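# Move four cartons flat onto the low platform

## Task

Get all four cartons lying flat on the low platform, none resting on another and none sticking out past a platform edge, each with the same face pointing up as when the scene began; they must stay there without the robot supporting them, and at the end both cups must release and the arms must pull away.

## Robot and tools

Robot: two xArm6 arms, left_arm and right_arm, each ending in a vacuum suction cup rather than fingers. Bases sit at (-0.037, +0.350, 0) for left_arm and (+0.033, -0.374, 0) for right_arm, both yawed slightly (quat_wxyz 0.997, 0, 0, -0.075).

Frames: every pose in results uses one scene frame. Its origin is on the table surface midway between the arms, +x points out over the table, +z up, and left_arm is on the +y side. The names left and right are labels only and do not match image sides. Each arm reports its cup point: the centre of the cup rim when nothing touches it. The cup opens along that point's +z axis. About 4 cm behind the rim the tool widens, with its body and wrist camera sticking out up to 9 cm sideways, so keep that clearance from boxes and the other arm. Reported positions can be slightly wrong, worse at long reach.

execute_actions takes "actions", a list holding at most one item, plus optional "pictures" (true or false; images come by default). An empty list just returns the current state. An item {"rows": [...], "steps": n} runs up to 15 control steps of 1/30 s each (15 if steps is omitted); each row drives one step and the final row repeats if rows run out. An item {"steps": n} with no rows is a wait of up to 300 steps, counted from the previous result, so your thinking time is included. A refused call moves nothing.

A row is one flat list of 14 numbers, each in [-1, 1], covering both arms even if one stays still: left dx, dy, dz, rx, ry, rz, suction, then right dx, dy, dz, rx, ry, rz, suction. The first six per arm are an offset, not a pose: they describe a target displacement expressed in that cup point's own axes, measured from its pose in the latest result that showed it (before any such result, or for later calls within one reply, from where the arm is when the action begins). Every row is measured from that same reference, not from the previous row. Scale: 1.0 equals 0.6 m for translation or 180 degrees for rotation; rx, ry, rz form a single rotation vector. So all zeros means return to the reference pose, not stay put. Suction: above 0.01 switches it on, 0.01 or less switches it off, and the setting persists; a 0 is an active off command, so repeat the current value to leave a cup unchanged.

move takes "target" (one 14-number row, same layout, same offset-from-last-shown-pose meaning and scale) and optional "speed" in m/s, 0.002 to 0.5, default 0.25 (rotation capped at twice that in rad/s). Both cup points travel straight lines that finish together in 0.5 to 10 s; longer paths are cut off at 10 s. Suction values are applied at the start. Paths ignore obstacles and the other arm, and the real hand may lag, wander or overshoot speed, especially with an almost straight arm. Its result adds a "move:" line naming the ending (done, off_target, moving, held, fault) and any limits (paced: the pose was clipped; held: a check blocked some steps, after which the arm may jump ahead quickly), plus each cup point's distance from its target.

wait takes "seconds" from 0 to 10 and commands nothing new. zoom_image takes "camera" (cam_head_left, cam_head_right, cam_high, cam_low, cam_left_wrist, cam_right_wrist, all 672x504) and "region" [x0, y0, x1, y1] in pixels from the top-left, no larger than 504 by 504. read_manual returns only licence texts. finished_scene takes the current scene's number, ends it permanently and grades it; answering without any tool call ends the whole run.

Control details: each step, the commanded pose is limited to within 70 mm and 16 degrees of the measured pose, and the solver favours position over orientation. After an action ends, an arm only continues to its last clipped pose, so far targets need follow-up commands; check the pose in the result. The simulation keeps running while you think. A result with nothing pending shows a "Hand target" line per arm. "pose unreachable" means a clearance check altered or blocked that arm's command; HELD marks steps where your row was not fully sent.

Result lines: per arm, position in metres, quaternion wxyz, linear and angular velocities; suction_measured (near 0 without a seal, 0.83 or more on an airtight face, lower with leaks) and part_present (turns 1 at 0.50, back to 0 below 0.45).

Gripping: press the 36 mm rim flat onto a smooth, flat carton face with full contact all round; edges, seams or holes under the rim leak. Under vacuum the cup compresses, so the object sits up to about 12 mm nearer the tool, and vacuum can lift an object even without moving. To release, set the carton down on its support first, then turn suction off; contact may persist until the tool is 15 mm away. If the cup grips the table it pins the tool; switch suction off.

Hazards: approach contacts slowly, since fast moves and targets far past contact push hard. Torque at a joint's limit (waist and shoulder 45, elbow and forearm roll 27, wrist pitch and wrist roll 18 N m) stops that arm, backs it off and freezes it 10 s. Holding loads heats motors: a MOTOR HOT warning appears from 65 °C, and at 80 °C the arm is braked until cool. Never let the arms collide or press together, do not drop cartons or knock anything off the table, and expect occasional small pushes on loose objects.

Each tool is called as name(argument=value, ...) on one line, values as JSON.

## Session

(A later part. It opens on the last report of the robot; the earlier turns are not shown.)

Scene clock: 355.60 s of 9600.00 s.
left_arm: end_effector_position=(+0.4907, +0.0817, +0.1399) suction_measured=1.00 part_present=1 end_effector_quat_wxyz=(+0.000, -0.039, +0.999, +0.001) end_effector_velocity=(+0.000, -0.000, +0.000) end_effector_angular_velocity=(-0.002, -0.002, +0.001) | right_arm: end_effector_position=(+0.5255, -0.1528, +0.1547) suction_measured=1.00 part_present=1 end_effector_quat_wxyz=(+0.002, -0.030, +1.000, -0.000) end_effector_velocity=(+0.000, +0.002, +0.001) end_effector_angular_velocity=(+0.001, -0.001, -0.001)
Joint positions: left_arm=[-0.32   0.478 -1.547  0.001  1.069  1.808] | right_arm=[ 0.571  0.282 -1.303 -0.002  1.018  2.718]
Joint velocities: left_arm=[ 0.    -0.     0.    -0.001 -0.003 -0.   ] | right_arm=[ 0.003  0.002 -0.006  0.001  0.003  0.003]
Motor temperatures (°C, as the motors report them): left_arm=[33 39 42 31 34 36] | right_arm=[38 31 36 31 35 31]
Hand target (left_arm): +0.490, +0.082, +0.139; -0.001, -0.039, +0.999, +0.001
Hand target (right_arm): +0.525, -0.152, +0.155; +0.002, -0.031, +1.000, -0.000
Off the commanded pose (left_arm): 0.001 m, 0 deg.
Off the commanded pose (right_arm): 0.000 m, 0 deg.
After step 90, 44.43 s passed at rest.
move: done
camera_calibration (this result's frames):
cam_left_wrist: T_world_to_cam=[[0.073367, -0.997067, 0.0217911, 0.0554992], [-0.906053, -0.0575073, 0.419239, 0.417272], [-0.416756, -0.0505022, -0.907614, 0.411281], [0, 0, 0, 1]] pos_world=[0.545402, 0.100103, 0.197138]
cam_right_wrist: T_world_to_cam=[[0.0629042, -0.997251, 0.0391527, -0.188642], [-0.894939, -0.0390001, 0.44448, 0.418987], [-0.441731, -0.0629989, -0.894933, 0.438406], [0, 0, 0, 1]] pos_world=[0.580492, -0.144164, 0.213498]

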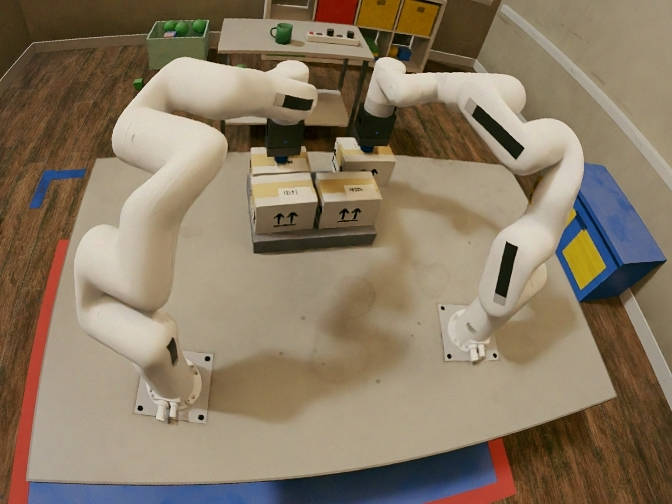

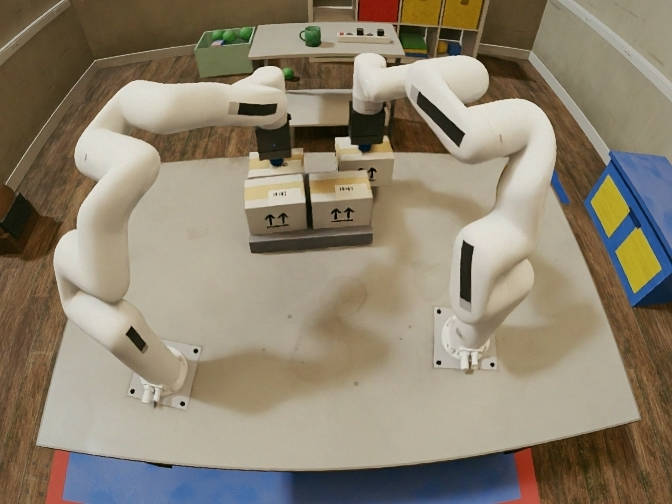

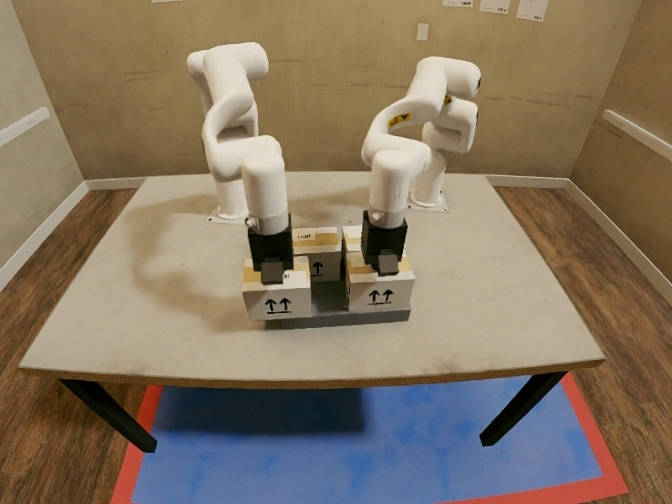

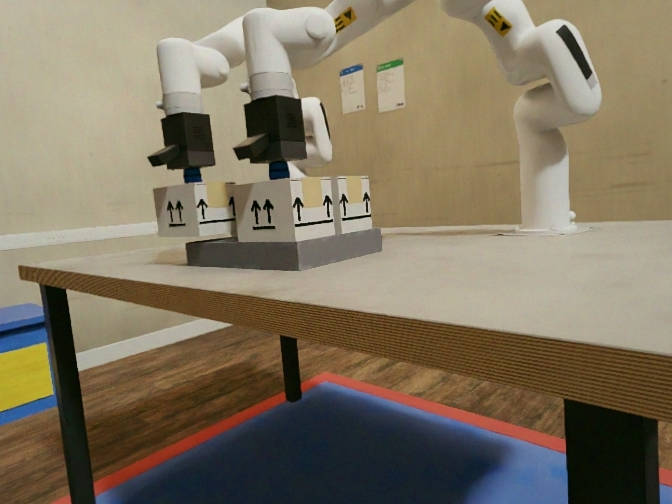

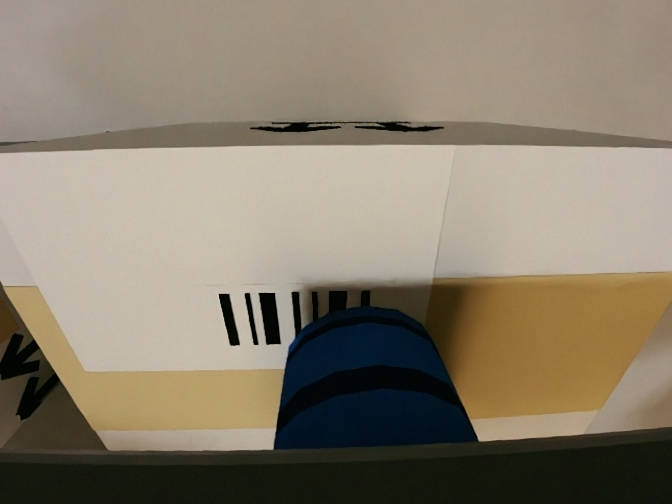

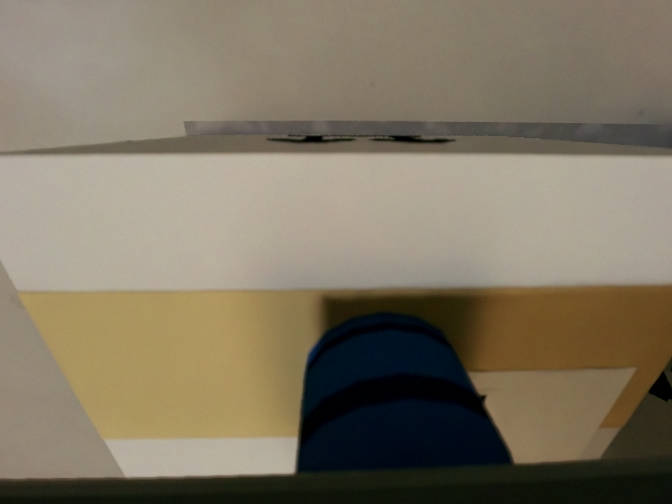

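execute_actions(actions=[{"rows": [[0,0,0,0,0,0,0, 0,0,0,0,0,0,1]], "steps": 10}], pictures=false)

move(target=[0, 0, -0.05, 0, 0, 0, 0, 0, 0, 0, 0, 0, 0, 1], speed=0.1)

Scene clock: 381.37 s of 9600.00 s.
left_arm: end_effector_position=(+0.4912, +0.0814, +0.1408) suction_measured=0.00 part_present=0 end_effector_quat_wxyz=(+0.001, -0.039, +0.999, +0.000) end_effector_velocity=(-0.000, -0.000, -0.001) end_effector_angular_velocity=(+0.000, +0.001, -0.000) | right_arm: end_effector_position=(+0.5255, -0.1528, +0.1547) suction_measured=1.00 part_present=1 end_effector_quat_wxyz=(+0.002, -0.030, +1.000, -0.000) end_effector_velocity=(-0.000, +0.000, -0.000) end_effector_angular_velocity=(-0.001, +0.000, +0.002)
Joint positions: left_arm=[-0.32   0.478 -1.548  0.001  1.068  1.808] | right_arm=[ 0.571  0.282 -1.303 -0.002  1.018  2.718]
Joint velocities: left_arm=[-0.     0.001  0.001 -0.    -0.001  0.   ] | right_arm=[ 0.001 -0.     0.001 -0.001  0.    -0.001]
Motor temperatures (°C, as the motors report them): left_arm=[33 38 40 31 34 36] | right_arm=[38 31 36 31 35 31]
Hand target (left_arm): +0.491, +0.082, +0.140; +0.000, -0.039, +0.999, +0.001
Hand target (right_arm): +0.525, -0.153, +0.155; +0.002, -0.030, +1.000, -0.000
Off the commanded pose (left_arm): 0.001 m, 0 deg.
Off the commanded pose (right_arm): 0.000 m, 0 deg.
Steps of this call (steps 1 to 90: nothing new was sent; then 22.43 s passed at rest; steps 91 to 100: all 10 steps of this action). Readings (end_effector_position | what the end effector reports):
91: left_arm (+0.4904, +0.0818, +0.1392) | right_arm (+0.5254, -0.1523, +0.1547) | left_arm suction_measured=0.78 part_present=1 | right_arm suction_measured=1.00 part_present=1
92: left_arm (+0.4904, +0.0818, +0.1394) | right_arm (+0.5254, -0.1524, +0.1547) | left_arm suction_measured=0.26 part_present=0 | right_arm suction_measured=1.00 part_present=1
94: left_arm (+0.4914, +0.0814, +0.1407) | right_arm (+0.5254, -0.1526, +0.1547) | left_arm suction_measured=0.00 part_present=0 | right_arm suction_measured=1.00 part_present=1
98: left_arm (+0.4913, +0.0814, +0.1410) | right_arm (+0.5255, -0.1528, +0.1547) | left_arm suction_measured=0.00 part_present=0 | right_arm suction_measured=1.00 part_present=1
100: the state above

Scene clock: 382.43 s of 9600.00 s.
left_arm: end_effector_position=(+0.4906, +0.0818, +0.1695) suction_measured=0.00 part_present=0 end_effector_quat_wxyz=(-0.000, -0.039, +0.999, +0.001) end_effector_velocity=(+0.001, -0.001, +0.003) end_effector_angular_velocity=(-0.002, -0.004, -0.000) | right_arm: end_effector_position=(+0.5255, -0.1528, +0.1547) suction_measured=1.00 part_present=1 end_effector_quat_wxyz=(+0.002, -0.030, +1.000, -0.000) end_effector_velocity=(-0.001, -0.001, -0.001) end_effector_angular_velocity=(-0.003, +0.003, +0.001)
Joint positions: left_arm=[-0.32   0.451 -1.593  0.001  1.143  1.808] | right_arm=[ 0.571  0.282 -1.303 -0.002  1.018  2.718]
Joint velocities: left_arm=[-0.    -0.003 -0.005 -0.     0.003  0.   ] | right_arm=[-0.     0.001  0.001 -0.002  0.002  0.   ]
Motor temperatures (°C, as the motors report them): left_arm=[33 38 40 31 34 36] | right_arm=[38 31 36 31 35 31]
Hand target (left_arm): +0.491, +0.082, +0.170; +0.001, -0.039, +0.999, +0.000
Hand target (right_arm): +0.525, -0.153, +0.155; +0.002, -0.030, +1.000, -0.000
Off the commanded pose (left_arm): 0.001 m, 0 deg.
Off the commanded pose (right_arm): 0.000 m, 0 deg.
move: done
camera_calibration (this result's frames):
cam_left_wrist: T_world_to_cam=[[0.0734952, -0.997063, 0.0215255, 0.0549535], [-0.905909, -0.057719, 0.419521, 0.404666], [-0.417047, -0.0503329, -0.90749, 0.438251], [0, 0, 0, 1]] pos_world=[0.545323, 0.100207, 0.22676]
cam_right_wrist: T_world_to_cam=[[0.0629103, -0.997251, 0.0391518, -0.188641], [-0.894939, -0.0390059, 0.44448, 0.418985], [-0.441731, -0.0630008, -0.894933, 0.438405], [0, 0, 0, 1]] pos_world=[0.58049, -0.14416, 0.213498]

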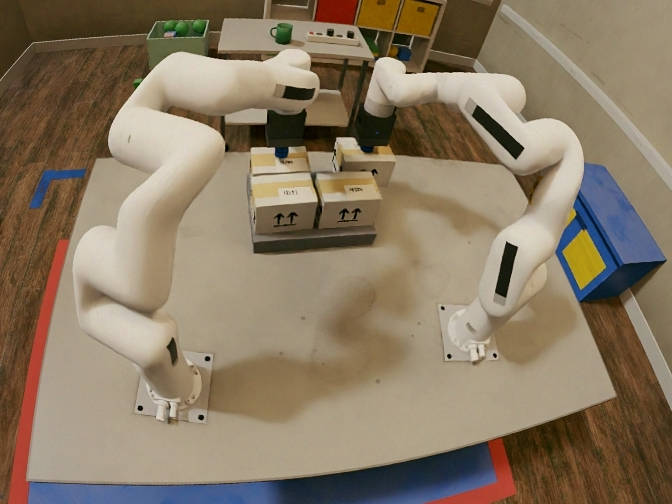

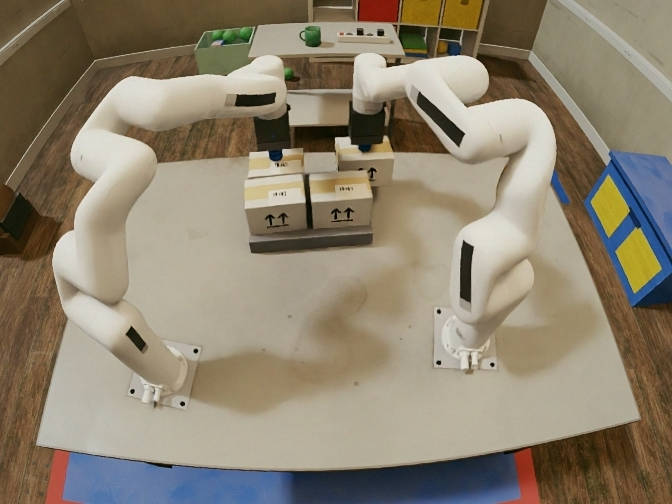

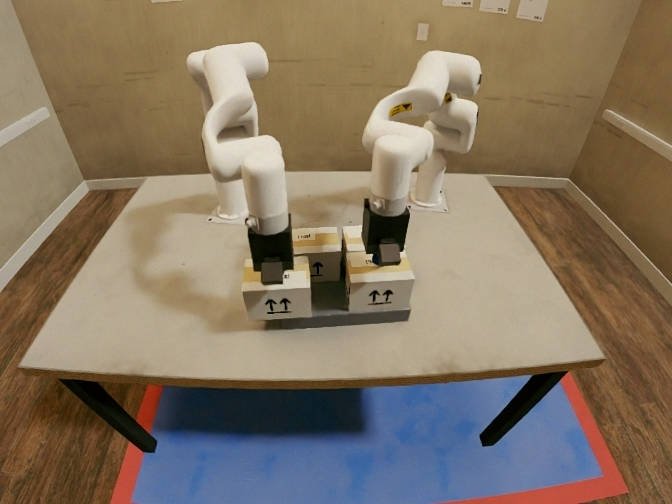

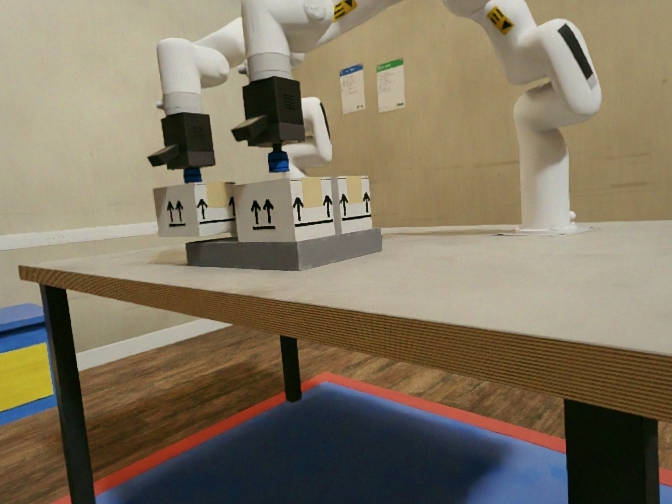

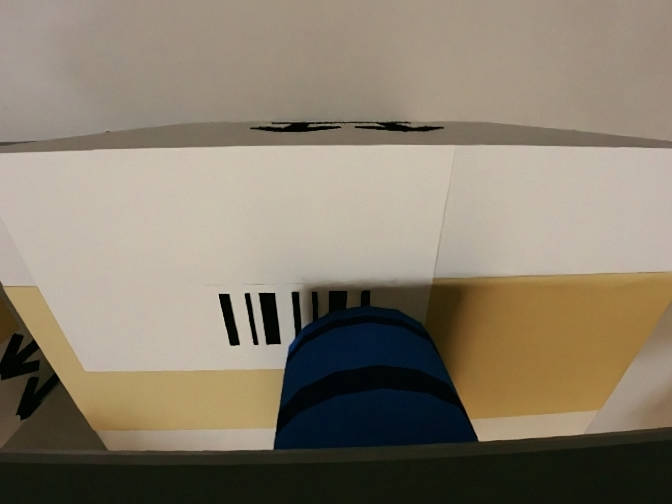

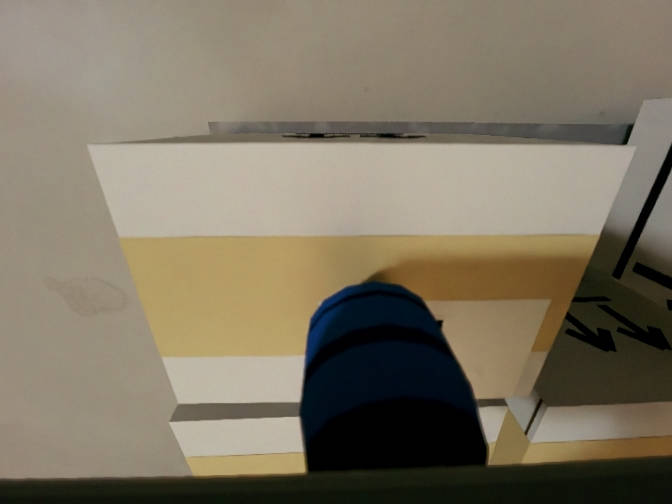

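move(target=[0.1248, 0.3411, -0.12583, 0, 0, 0, 0, 0.02333, 0.125, 0, 0, 0, 0, 1], speed=0.25)

Scene clock: 392.30 s of 9600.00 s.
left_arm: end_effector_position=(+0.3992, +0.2793, +0.2442) suction_measured=0.00 part_present=0 end_effector_quat_wxyz=(-0.001, -0.039, +0.999, +0.000) end_effector_velocity=(+0.000, +0.001, +0.003) end_effector_angular_velocity=(-0.002, -0.006, +0.002) | right_arm: end_effector_position=(+0.5071, -0.0788, +0.1547) suction_measured=1.00 part_present=1 end_effector_quat_wxyz=(+0.002, -0.030, +1.000, +0.000) end_effector_velocity=(-0.000, +0.001, +0.001) end_effector_angular_velocity=(+0.001, -0.001, -0.000)
Joint positions: left_arm=[-0.01  -0.119 -1.076  0.     1.197  2.118] | right_arm=[ 0.706  0.344 -1.39  -0.002  1.044  2.853]
Joint velocities: left_arm=[ 0.004 -0.006 -0.    -0.001 -0.     0.003] | right_arm=[ 0.001 -0.    -0.001  0.001  0.     0.001]
Motor temperatures (°C, as the motors report them): left_arm=[33 38 40 31 34 36] | right_arm=[38 31 36 31 35 31]
Hand target (left_arm): +0.399, +0.280, +0.245; -0.001, -0.039, +0.999, +0.000
Hand target (right_arm): +0.507, -0.079, +0.155; +0.002, -0.030, +1.000, +0.000
Off the commanded pose (left_arm): 0.002 m, 0 deg.
Off the commanded pose (right_arm): 0.000 m, 0 deg.
After step 90, 5.43 s passed at rest.
move: done
camera_calibration (this result's frames):
cam_left_wrist: T_world_to_cam=[[0.0731346, -0.997077, 0.0221008, 0.257023], [-0.905278, -0.0570702, 0.420968, 0.301162], [-0.418477, -0.0507947, -0.906806, 0.478407], [0, 0, 0, 1]] pos_world=[0.45404, 0.29776, 0.301362]
cam_right_wrist: T_world_to_cam=[[0.0626111, -0.997287, 0.0387039, -0.113457], [-0.894949, -0.0389368, 0.444466, 0.405419], [-0.441754, -0.0624665, -0.894959, 0.434976], [0, 0, 0, 1]] pos_world=[0.562086, -0.0701924, 0.213482]

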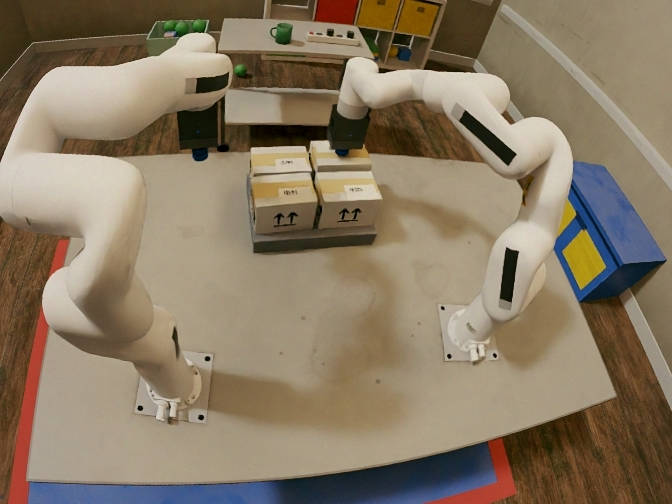

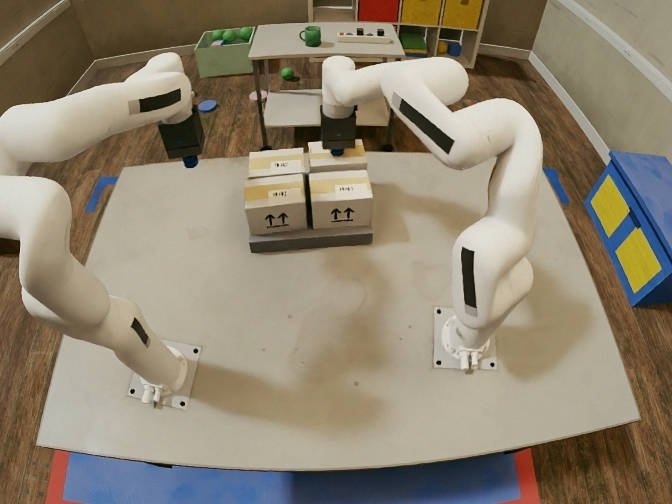

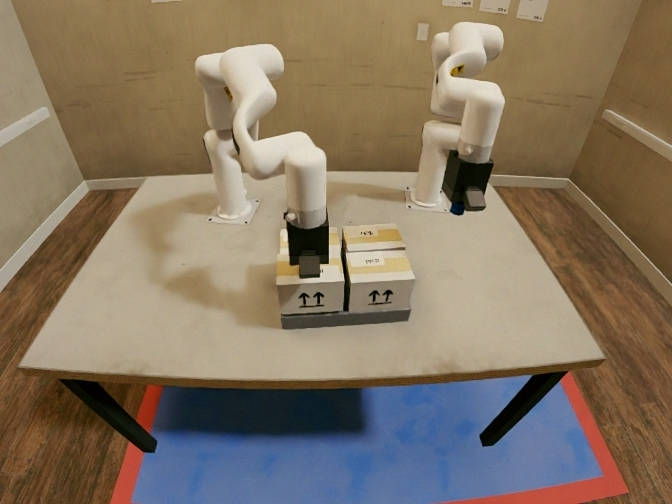

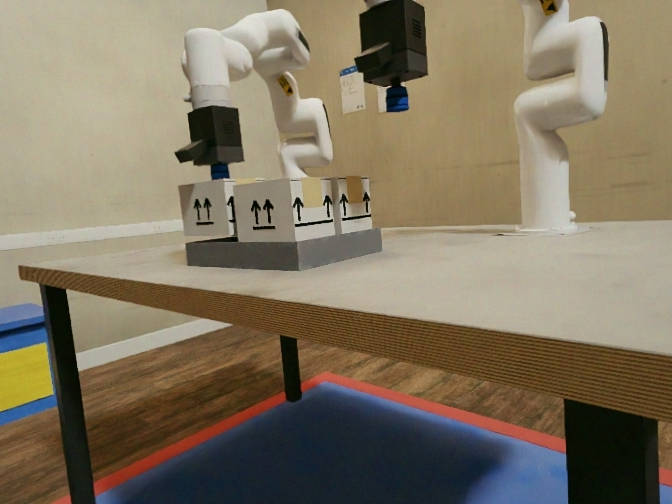

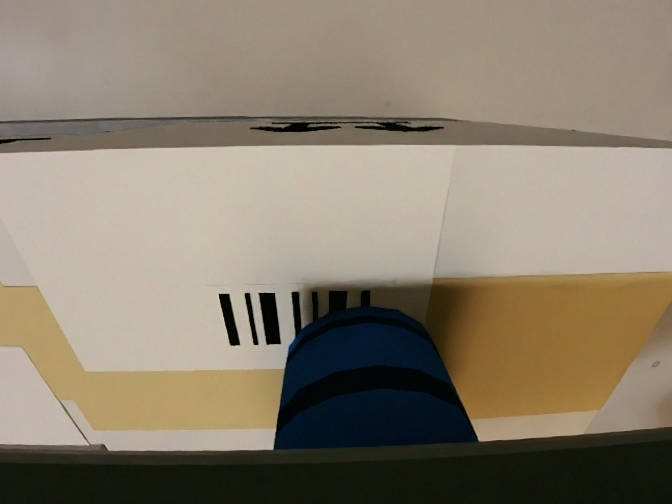

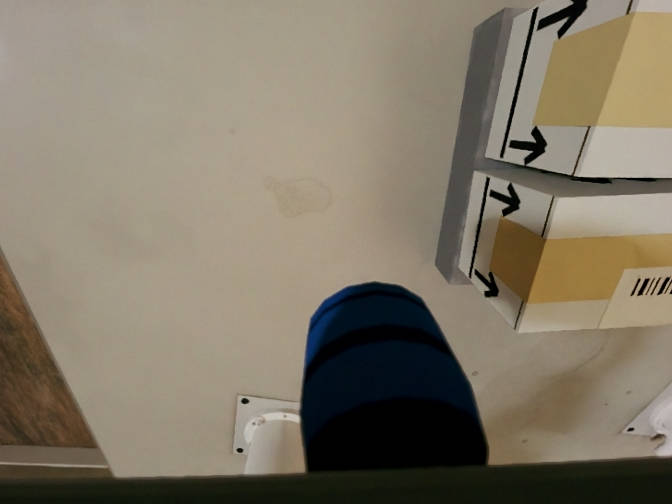

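zoom_image(camera="cam_left_wrist", region=[380, 95, 580, 160])

zoom_image(camera="cam_left_wrist", region=[60, 95, 260, 160])

zoom_image(camera="cam_high", region=[270, 215, 420, 340])

zoom_image(camera="cam_right_wrist", region=[420, 0, 620, 300])

Region (380, 95, 580, 160) of cam_left_wrist's 672x504 image, scaled by 2.520, with more detail than that image has; it fills the top 164 rows of this view, and the rest is white.

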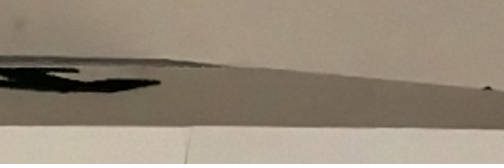

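Region (60, 95, 260, 160) of cam_left_wrist's 672x504 image, scaled by 2.520, with more detail than that image has; it fills the top 164 rows of this view, and the rest is white.

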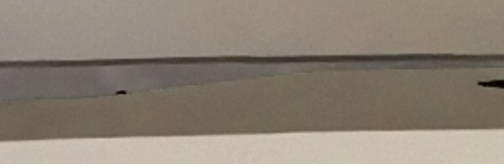

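Region (270, 215, 420, 340) of cam_high's 672x504 image, scaled by 3.360, with more detail than that image has.

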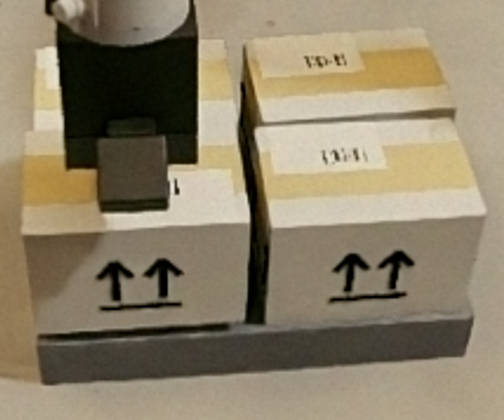

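Region (420, 0, 620, 300) of cam_right_wrist's 672x504 image, scaled by 1.680, with more detail than that image has.

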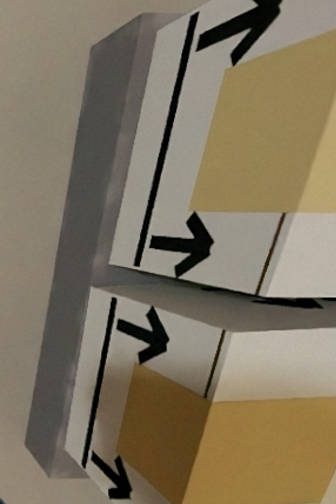

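move(target=[0, 0, 0, 0, 0, 0, 0, 0.01, 0.00833, 0.02617, 0, 0, 0.003, 1], speed=0.03)

Scene clock: 453.37 s of 9600.00 s.
left_arm: end_effector_position=(+0.3992, +0.2793, +0.2442) suction_measured=0.00 part_present=0 end_effector_quat_wxyz=(-0.001, -0.039, +0.999, +0.000) end_effector_velocity=(-0.001, -0.000, -0.000) end_effector_angular_velocity=(-0.000, +0.003, -0.001) | right_arm: end_effector_position=(+0.5016, -0.0739, +0.1406) suction_measured=1.00 part_present=1 end_effector_quat_wxyz=(+0.003, -0.025, +1.000, +0.001) end_effector_velocity=(+0.000, -0.000, -0.000) end_effector_angular_velocity=(+0.002, -0.004, -0.003)
Joint positions: left_arm=[-0.01  -0.119 -1.076  0.     1.197  2.118] | right_arm=[ 0.719  0.351 -1.357 -0.002  1.     2.876]
Joint velocities: left_arm=[-0.     0.    -0.    -0.001  0.003  0.001] | right_arm=[-0.    -0.001  0.004 -0.001 -0.007  0.003]
Motor temperatures (°C, as the motors report them): left_arm=[33 38 41 31 34 36] | right_arm=[38 31 36 31 35 31]
Hand target (left_arm): +0.399, +0.279, +0.244; -0.001, -0.039, +0.999, +0.000
Hand target (right_arm): +0.501, -0.074, +0.139; +0.002, -0.026, +1.000, +0.000
Off the commanded pose (left_arm): 0.000 m, 0 deg.
Off the commanded pose (right_arm): 0.002 m, 0 deg.
After step 90, 57.23 s passed at rest.
move: done
camera_calibration (this result's frames):
cam_left_wrist: T_world_to_cam=[[0.0731377, -0.997077, 0.0221023, 0.257024], [-0.905281, -0.0570727, 0.420963, 0.301164], [-0.418471, -0.0507971, -0.906809, 0.478409], [0, 0, 0, 1]] pos_world=[0.45404, 0.297762, 0.301366]
cam_right_wrist: T_world_to_cam=[[0.0530887, -0.9979, 0.0371035, -0.102683], [-0.896477, -0.0312592, 0.441986, 0.40868], [-0.439899, -0.0567269, -0.896254, 0.419919], [0, 0, 0, 1]] pos_world=[0.556545, -0.0658716, 0.199533]

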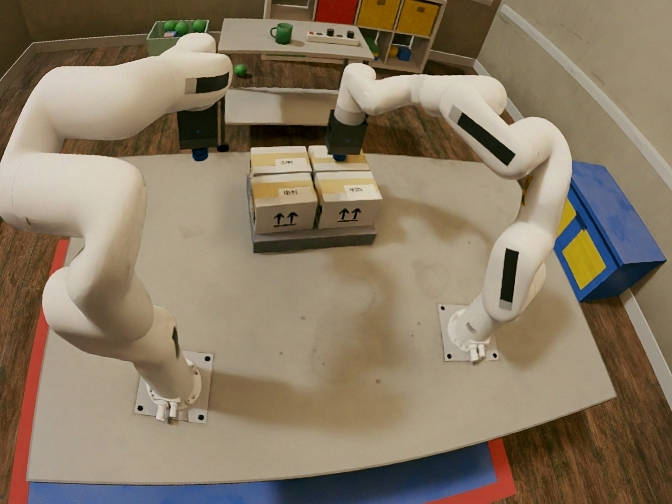

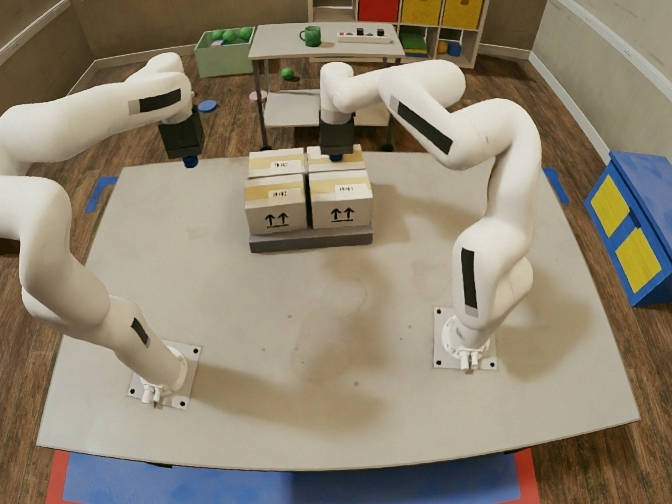

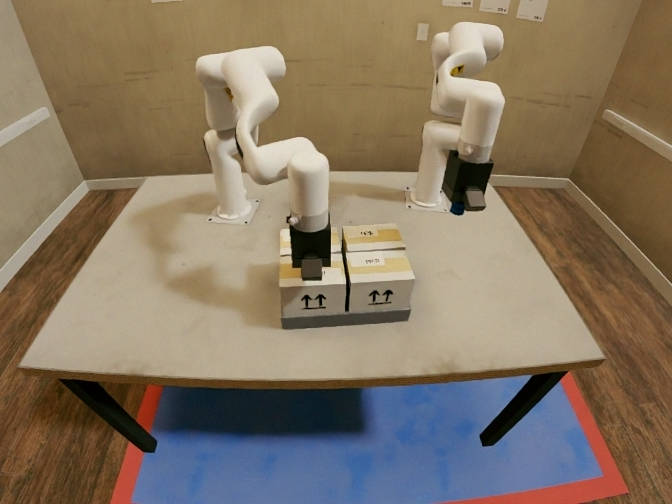

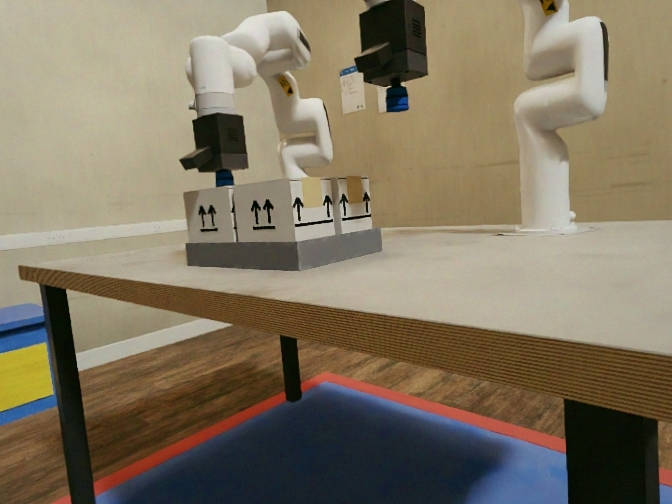

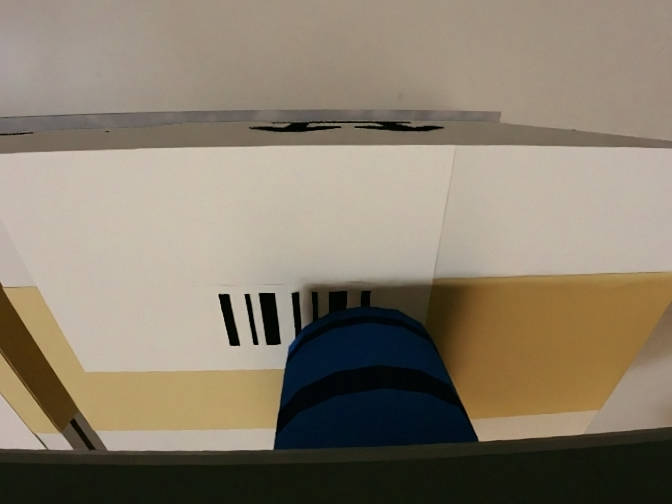

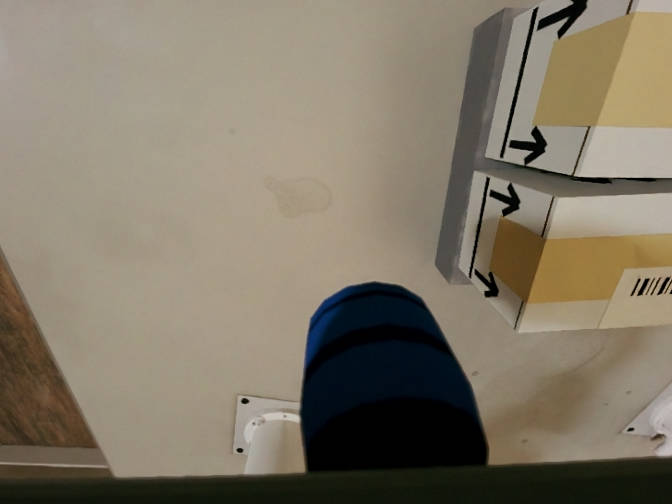

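zoom_image(camera="cam_left_wrist", region=[420, 95, 580, 150])

zoom_image(camera="cam_high", region=[270, 215, 420, 340])

Region (420, 95, 580, 150) of cam_left_wrist's 672x504 image, scaled by 3.150, with more detail than that image has; it fills the top 173 rows of this view, and the rest is white.

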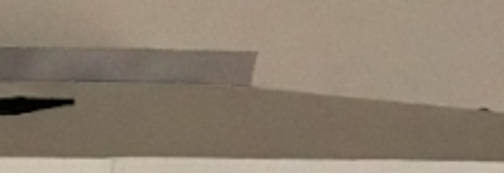

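Region (270, 215, 420, 340) of cam_high's 672x504 image, scaled by 3.360, with more detail than that image has.

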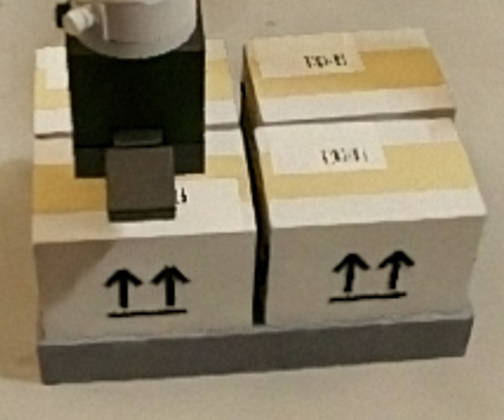

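execute_actions(actions=[{"rows": [[0,0,0,0,0,0,0, 0,0,0,0,0,0,0]], "steps": 7}], pictures=false)

move(target=[0, 0, 0, 0, 0, 0, 0, 0, 0, -0.05, 0, 0, 0, 0], speed=0.1)

move(target=[0, 0, 0, 0, 0, 0, 0, 0.1353, -0.3687, -0.125, 0, 0, 0, 0], speed=0.25)

Scene clock: 472.20 s of 9600.00 s.
left_arm: end_effector_position=(+0.3992, +0.2793, +0.2442) suction_measured=0.00 part_present=0 end_effector_quat_wxyz=(-0.001, -0.039, +0.999, +0.000) end_effector_velocity=(-0.000, -0.000, +0.000) end_effector_angular_velocity=(-0.000, +0.000, +0.001) | right_arm: end_effector_position=(+0.5011, -0.0738, +0.1398) suction_measured=0.00 part_present=0 end_effector_quat_wxyz=(+0.002, -0.026, +1.000, +0.001) end_effector_velocity=(+0.000, +0.001, +0.001) end_effector_angular_velocity=(+0.002, -0.002, +0.001)
Joint positions: left_arm=[-0.01  -0.119 -1.076  0.     1.197  2.118] | right_arm=[ 0.719  0.351 -1.356 -0.002  1.     2.876]
Joint velocities: left_arm=[ 0.    -0.     0.    -0.     0.    -0.001] | right_arm=[ 0.001 -0.    -0.002  0.    -0.001 -0.   ]
Motor temperatures (°C, as the motors report them): left_arm=[33 38 41 31 34 36] | right_arm=[38 31 33 31 35 31]
Hand target (left_arm): +0.399, +0.279, +0.244; -0.001, -0.039, +0.999, +0.000
Hand target (right_arm): +0.502, -0.074, +0.141; +0.003, -0.025, +1.000, +0.001
Off the commanded pose (left_arm): 0.000 m, 0 deg.
Off the commanded pose (right_arm): 0.001 m, 0 deg.
Steps of this call (steps 1 to 90: nothing new was sent; then 15.60 s passed at rest; steps 91 to 97: all 7 steps of this action). Readings (end_effector_position | what the end effector reports):
91: left_arm (+0.3992, +0.2793, +0.2442) | right_arm (+0.5009, -0.0741, +0.1392) | left_arm suction_measured=0.00 part_present=0 | right_arm suction_measured=0.73 part_present=1
92: left_arm (+0.3992, +0.2793, +0.2442) | right_arm (+0.5010, -0.0741, +0.1395) | left_arm suction_measured=0.00 part_present=0 | right_arm suction_measured=0.23 part_present=0
94: left_arm (+0.3992, +0.2793, +0.2442) | right_arm (+0.5010, -0.0739, +0.1397) | left_arm suction_measured=0.00 part_present=0 | right_arm suction_measured=0.00 part_present=0
97: the state above

Scene clock: 473.27 s of 9600.00 s.
left_arm: end_effector_position=(+0.3992, +0.2793, +0.2442) suction_measured=0.00 part_present=0 end_effector_quat_wxyz=(-0.001, -0.039, +0.999, +0.000) end_effector_velocity=(-0.000, -0.000, +0.000) end_effector_angular_velocity=(-0.000, -0.000, -0.001) | right_arm: end_effector_position=(+0.5008, -0.0740, +0.1690) suction_measured=0.00 part_present=0 end_effector_quat_wxyz=(+0.002, -0.026, +1.000, +0.000) end_effector_velocity=(+0.003, +0.001, +0.005) end_effector_angular_velocity=(+0.005, -0.009, -0.001)
Joint positions: left_arm=[-0.01  -0.119 -1.076  0.     1.197  2.118] | right_arm=[ 0.719  0.32  -1.399 -0.002  1.076  2.876]
Joint velocities: left_arm=[ 0.    -0.     0.    -0.    -0.     0.001] | right_arm=[-0.001 -0.004 -0.007 -0.     0.     0.   ]
Motor temperatures (°C, as the motors report them): left_arm=[33 38 41 31 34 36] | right_arm=[38 31 33 31 35 31]
Hand target (left_arm): +0.399, +0.279, +0.244; -0.001, -0.039, +0.999, +0.000
Hand target (right_arm): +0.501, -0.074, +0.170; +0.002, -0.026, +1.000, +0.001
Off the commanded pose (left_arm): 0.000 m, 0 deg.
Off the commanded pose (right_arm): 0.001 m, 0 deg.
move: done
camera_calibration (this result's frames):
cam_left_wrist: T_world_to_cam=[[0.073138, -0.997077, 0.0221022, 0.257024], [-0.905281, -0.0570731, 0.420963, 0.301164], [-0.418471, -0.0507971, -0.906809, 0.478409], [0, 0, 0, 1]] pos_world=[0.45404, 0.297762, 0.301366]
cam_right_wrist: T_world_to_cam=[[0.0535221, -0.997827, 0.0384289, -0.104233], [-0.895304, -0.0309086, 0.444382, 0.394381], [-0.442228, -0.0581898, -0.895013, 0.445898], [0, 0, 0, 1]] pos_world=[0.555858, -0.0658697, 0.227834]

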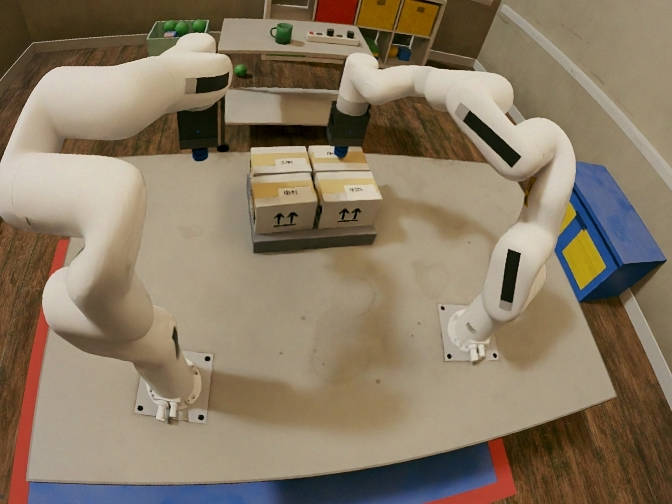

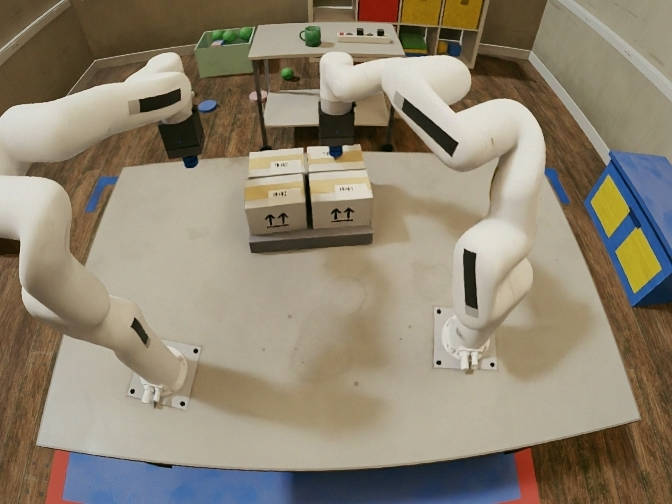

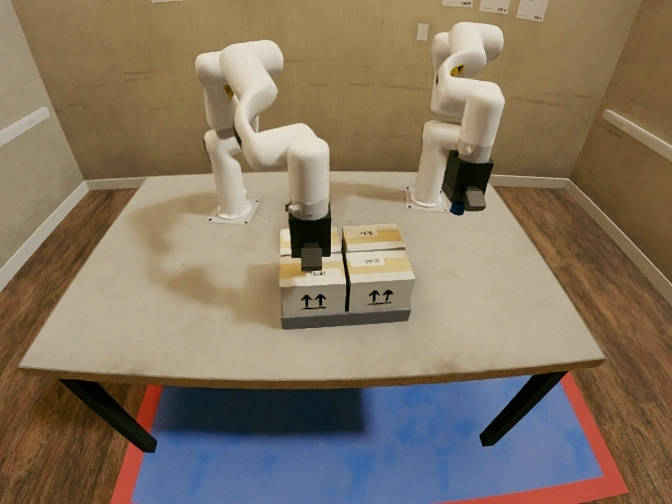

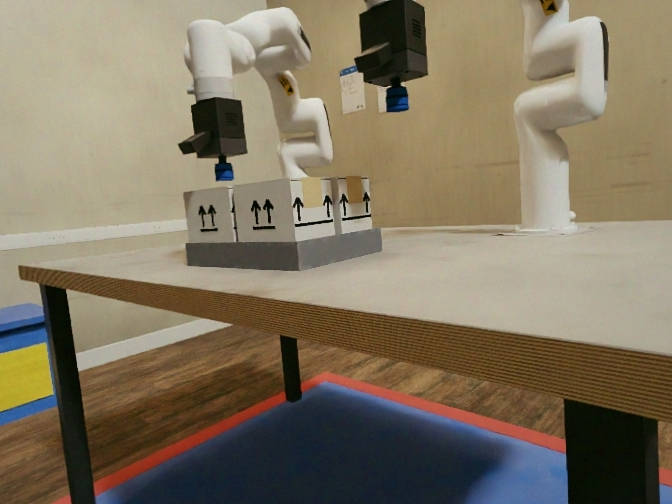

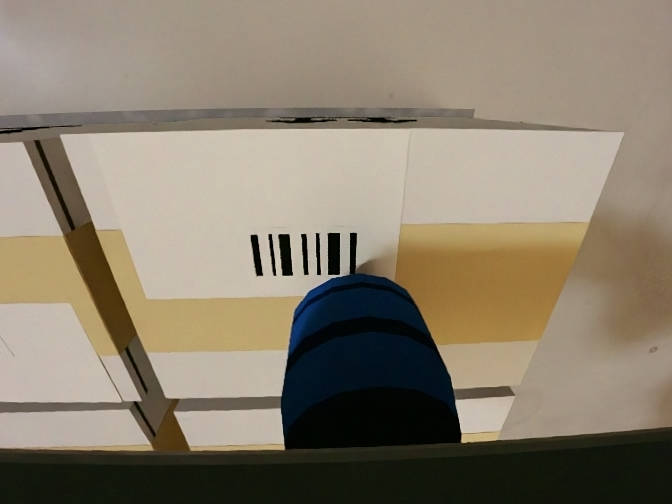

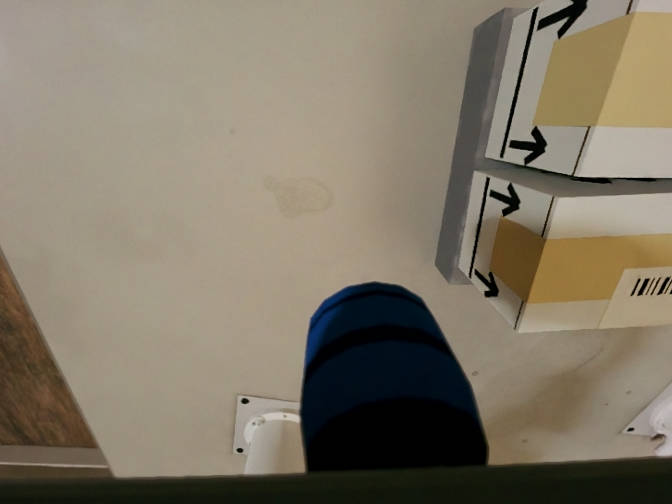

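Scene clock: 474.77 s of 9600.00 s.
left_arm: end_effector_position=(+0.3992, +0.2793, +0.2442) suction_measured=0.00 part_present=0 end_effector_quat_wxyz=(-0.001, -0.039, +0.999, +0.000) end_effector_velocity=(-0.000, -0.000, -0.000) end_effector_angular_velocity=(-0.000, +0.001, -0.000) | right_arm: end_effector_position=(+0.4308, -0.2992, +0.2439) suction_measured=0.00 part_present=0 end_effector_quat_wxyz=(+0.001, -0.026, +1.000, -0.001) end_effector_velocity=(+0.000, -0.002, +0.002) end_effector_angular_velocity=(-0.000, -0.004, -0.000)
Joint positions: left_arm=[-0.01  -0.119 -1.076  0.     1.197  2.118] | right_arm=[ 0.335 -0.25  -0.943 -0.002  1.191  2.491]
Joint velocities: left_arm=[-0.  0.  0. -0.  0.  0.] | right_arm=[-0.005 -0.005  0.    -0.001  0.001 -0.004]
Motor temperatures (°C, as the motors report them): left_arm=[33 38 41 31 34 36] | right_arm=[38 31 34 31 35 31]
Hand target (left_arm): +0.399, +0.279, +0.244; -0.001, -0.039, +0.999, +0.000
Hand target (right_arm): +0.431, -0.300, +0.244; +0.002, -0.026, +1.000, -0.001
Off the commanded pose (left_arm): 0.000 m, 0 deg.
Off the commanded pose (right_arm): 0.000 m, 0 deg.
move: done
camera_calibration (this result's frames):
cam_left_wrist: T_world_to_cam=[[0.0731378, -0.997077, 0.0221022, 0.257024], [-0.905281, -0.0570728, 0.420963, 0.301164], [-0.418471, -0.050797, -0.906809, 0.478409], [0, 0, 0, 1]] pos_world=[0.45404, 0.297762, 0.301366]
cam_right_wrist: T_world_to_cam=[[0.0538182, -0.997748, 0.0400307, -0.328587], [-0.894916, -0.0304097, 0.445197, 0.291318], [-0.442977, -0.0597839, -0.894537, 0.468621], [0, 0, 0, 1]] pos_world=[0.485977, -0.290972, 0.302659]

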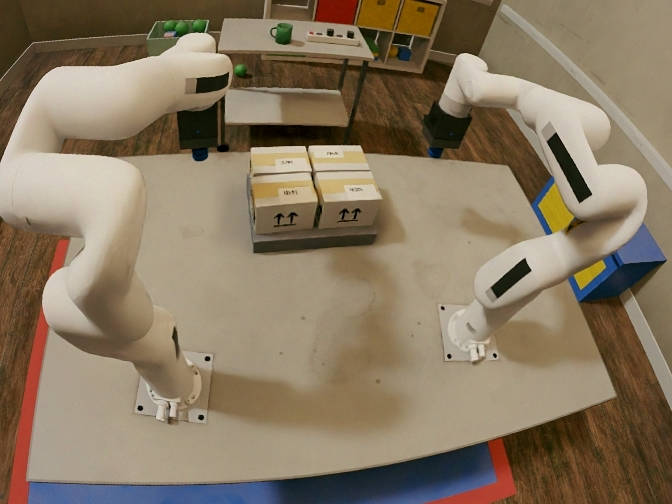

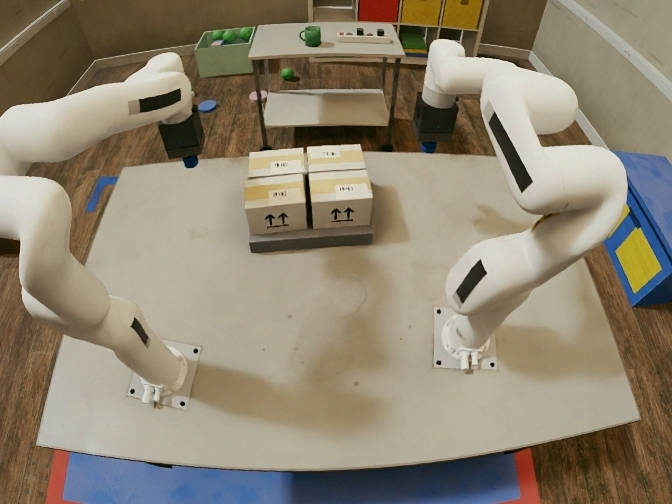

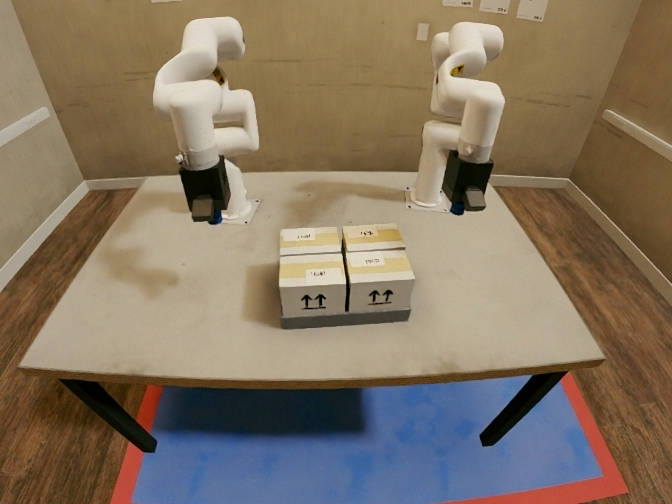

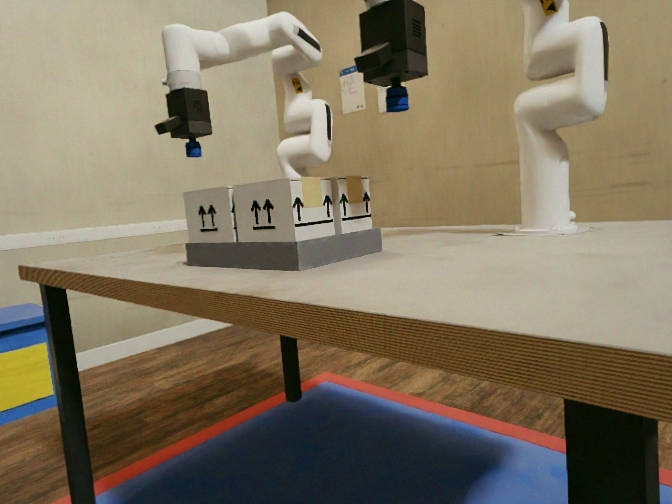

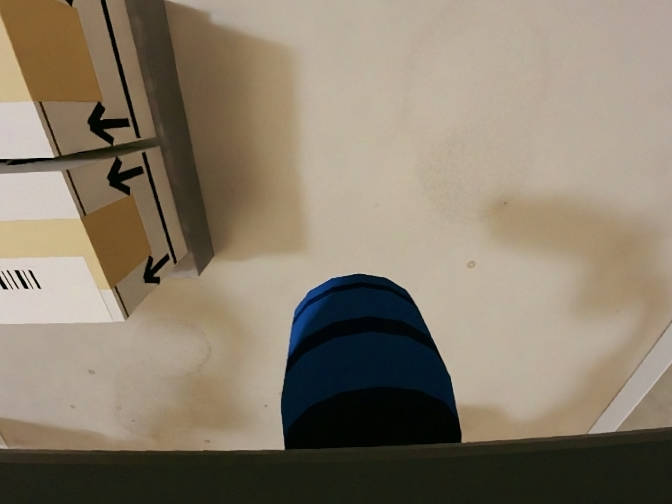

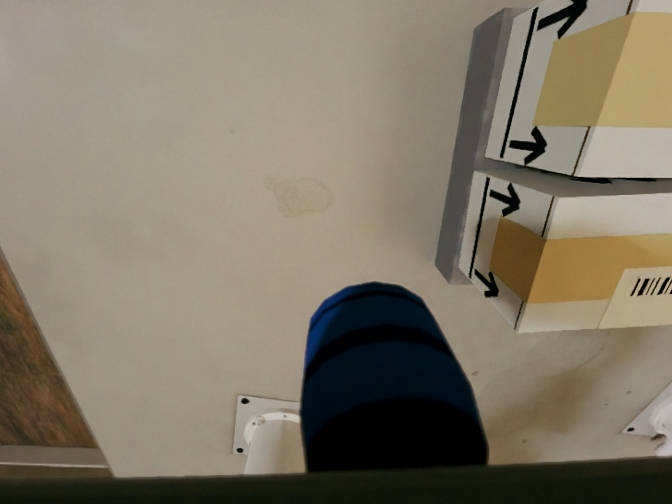

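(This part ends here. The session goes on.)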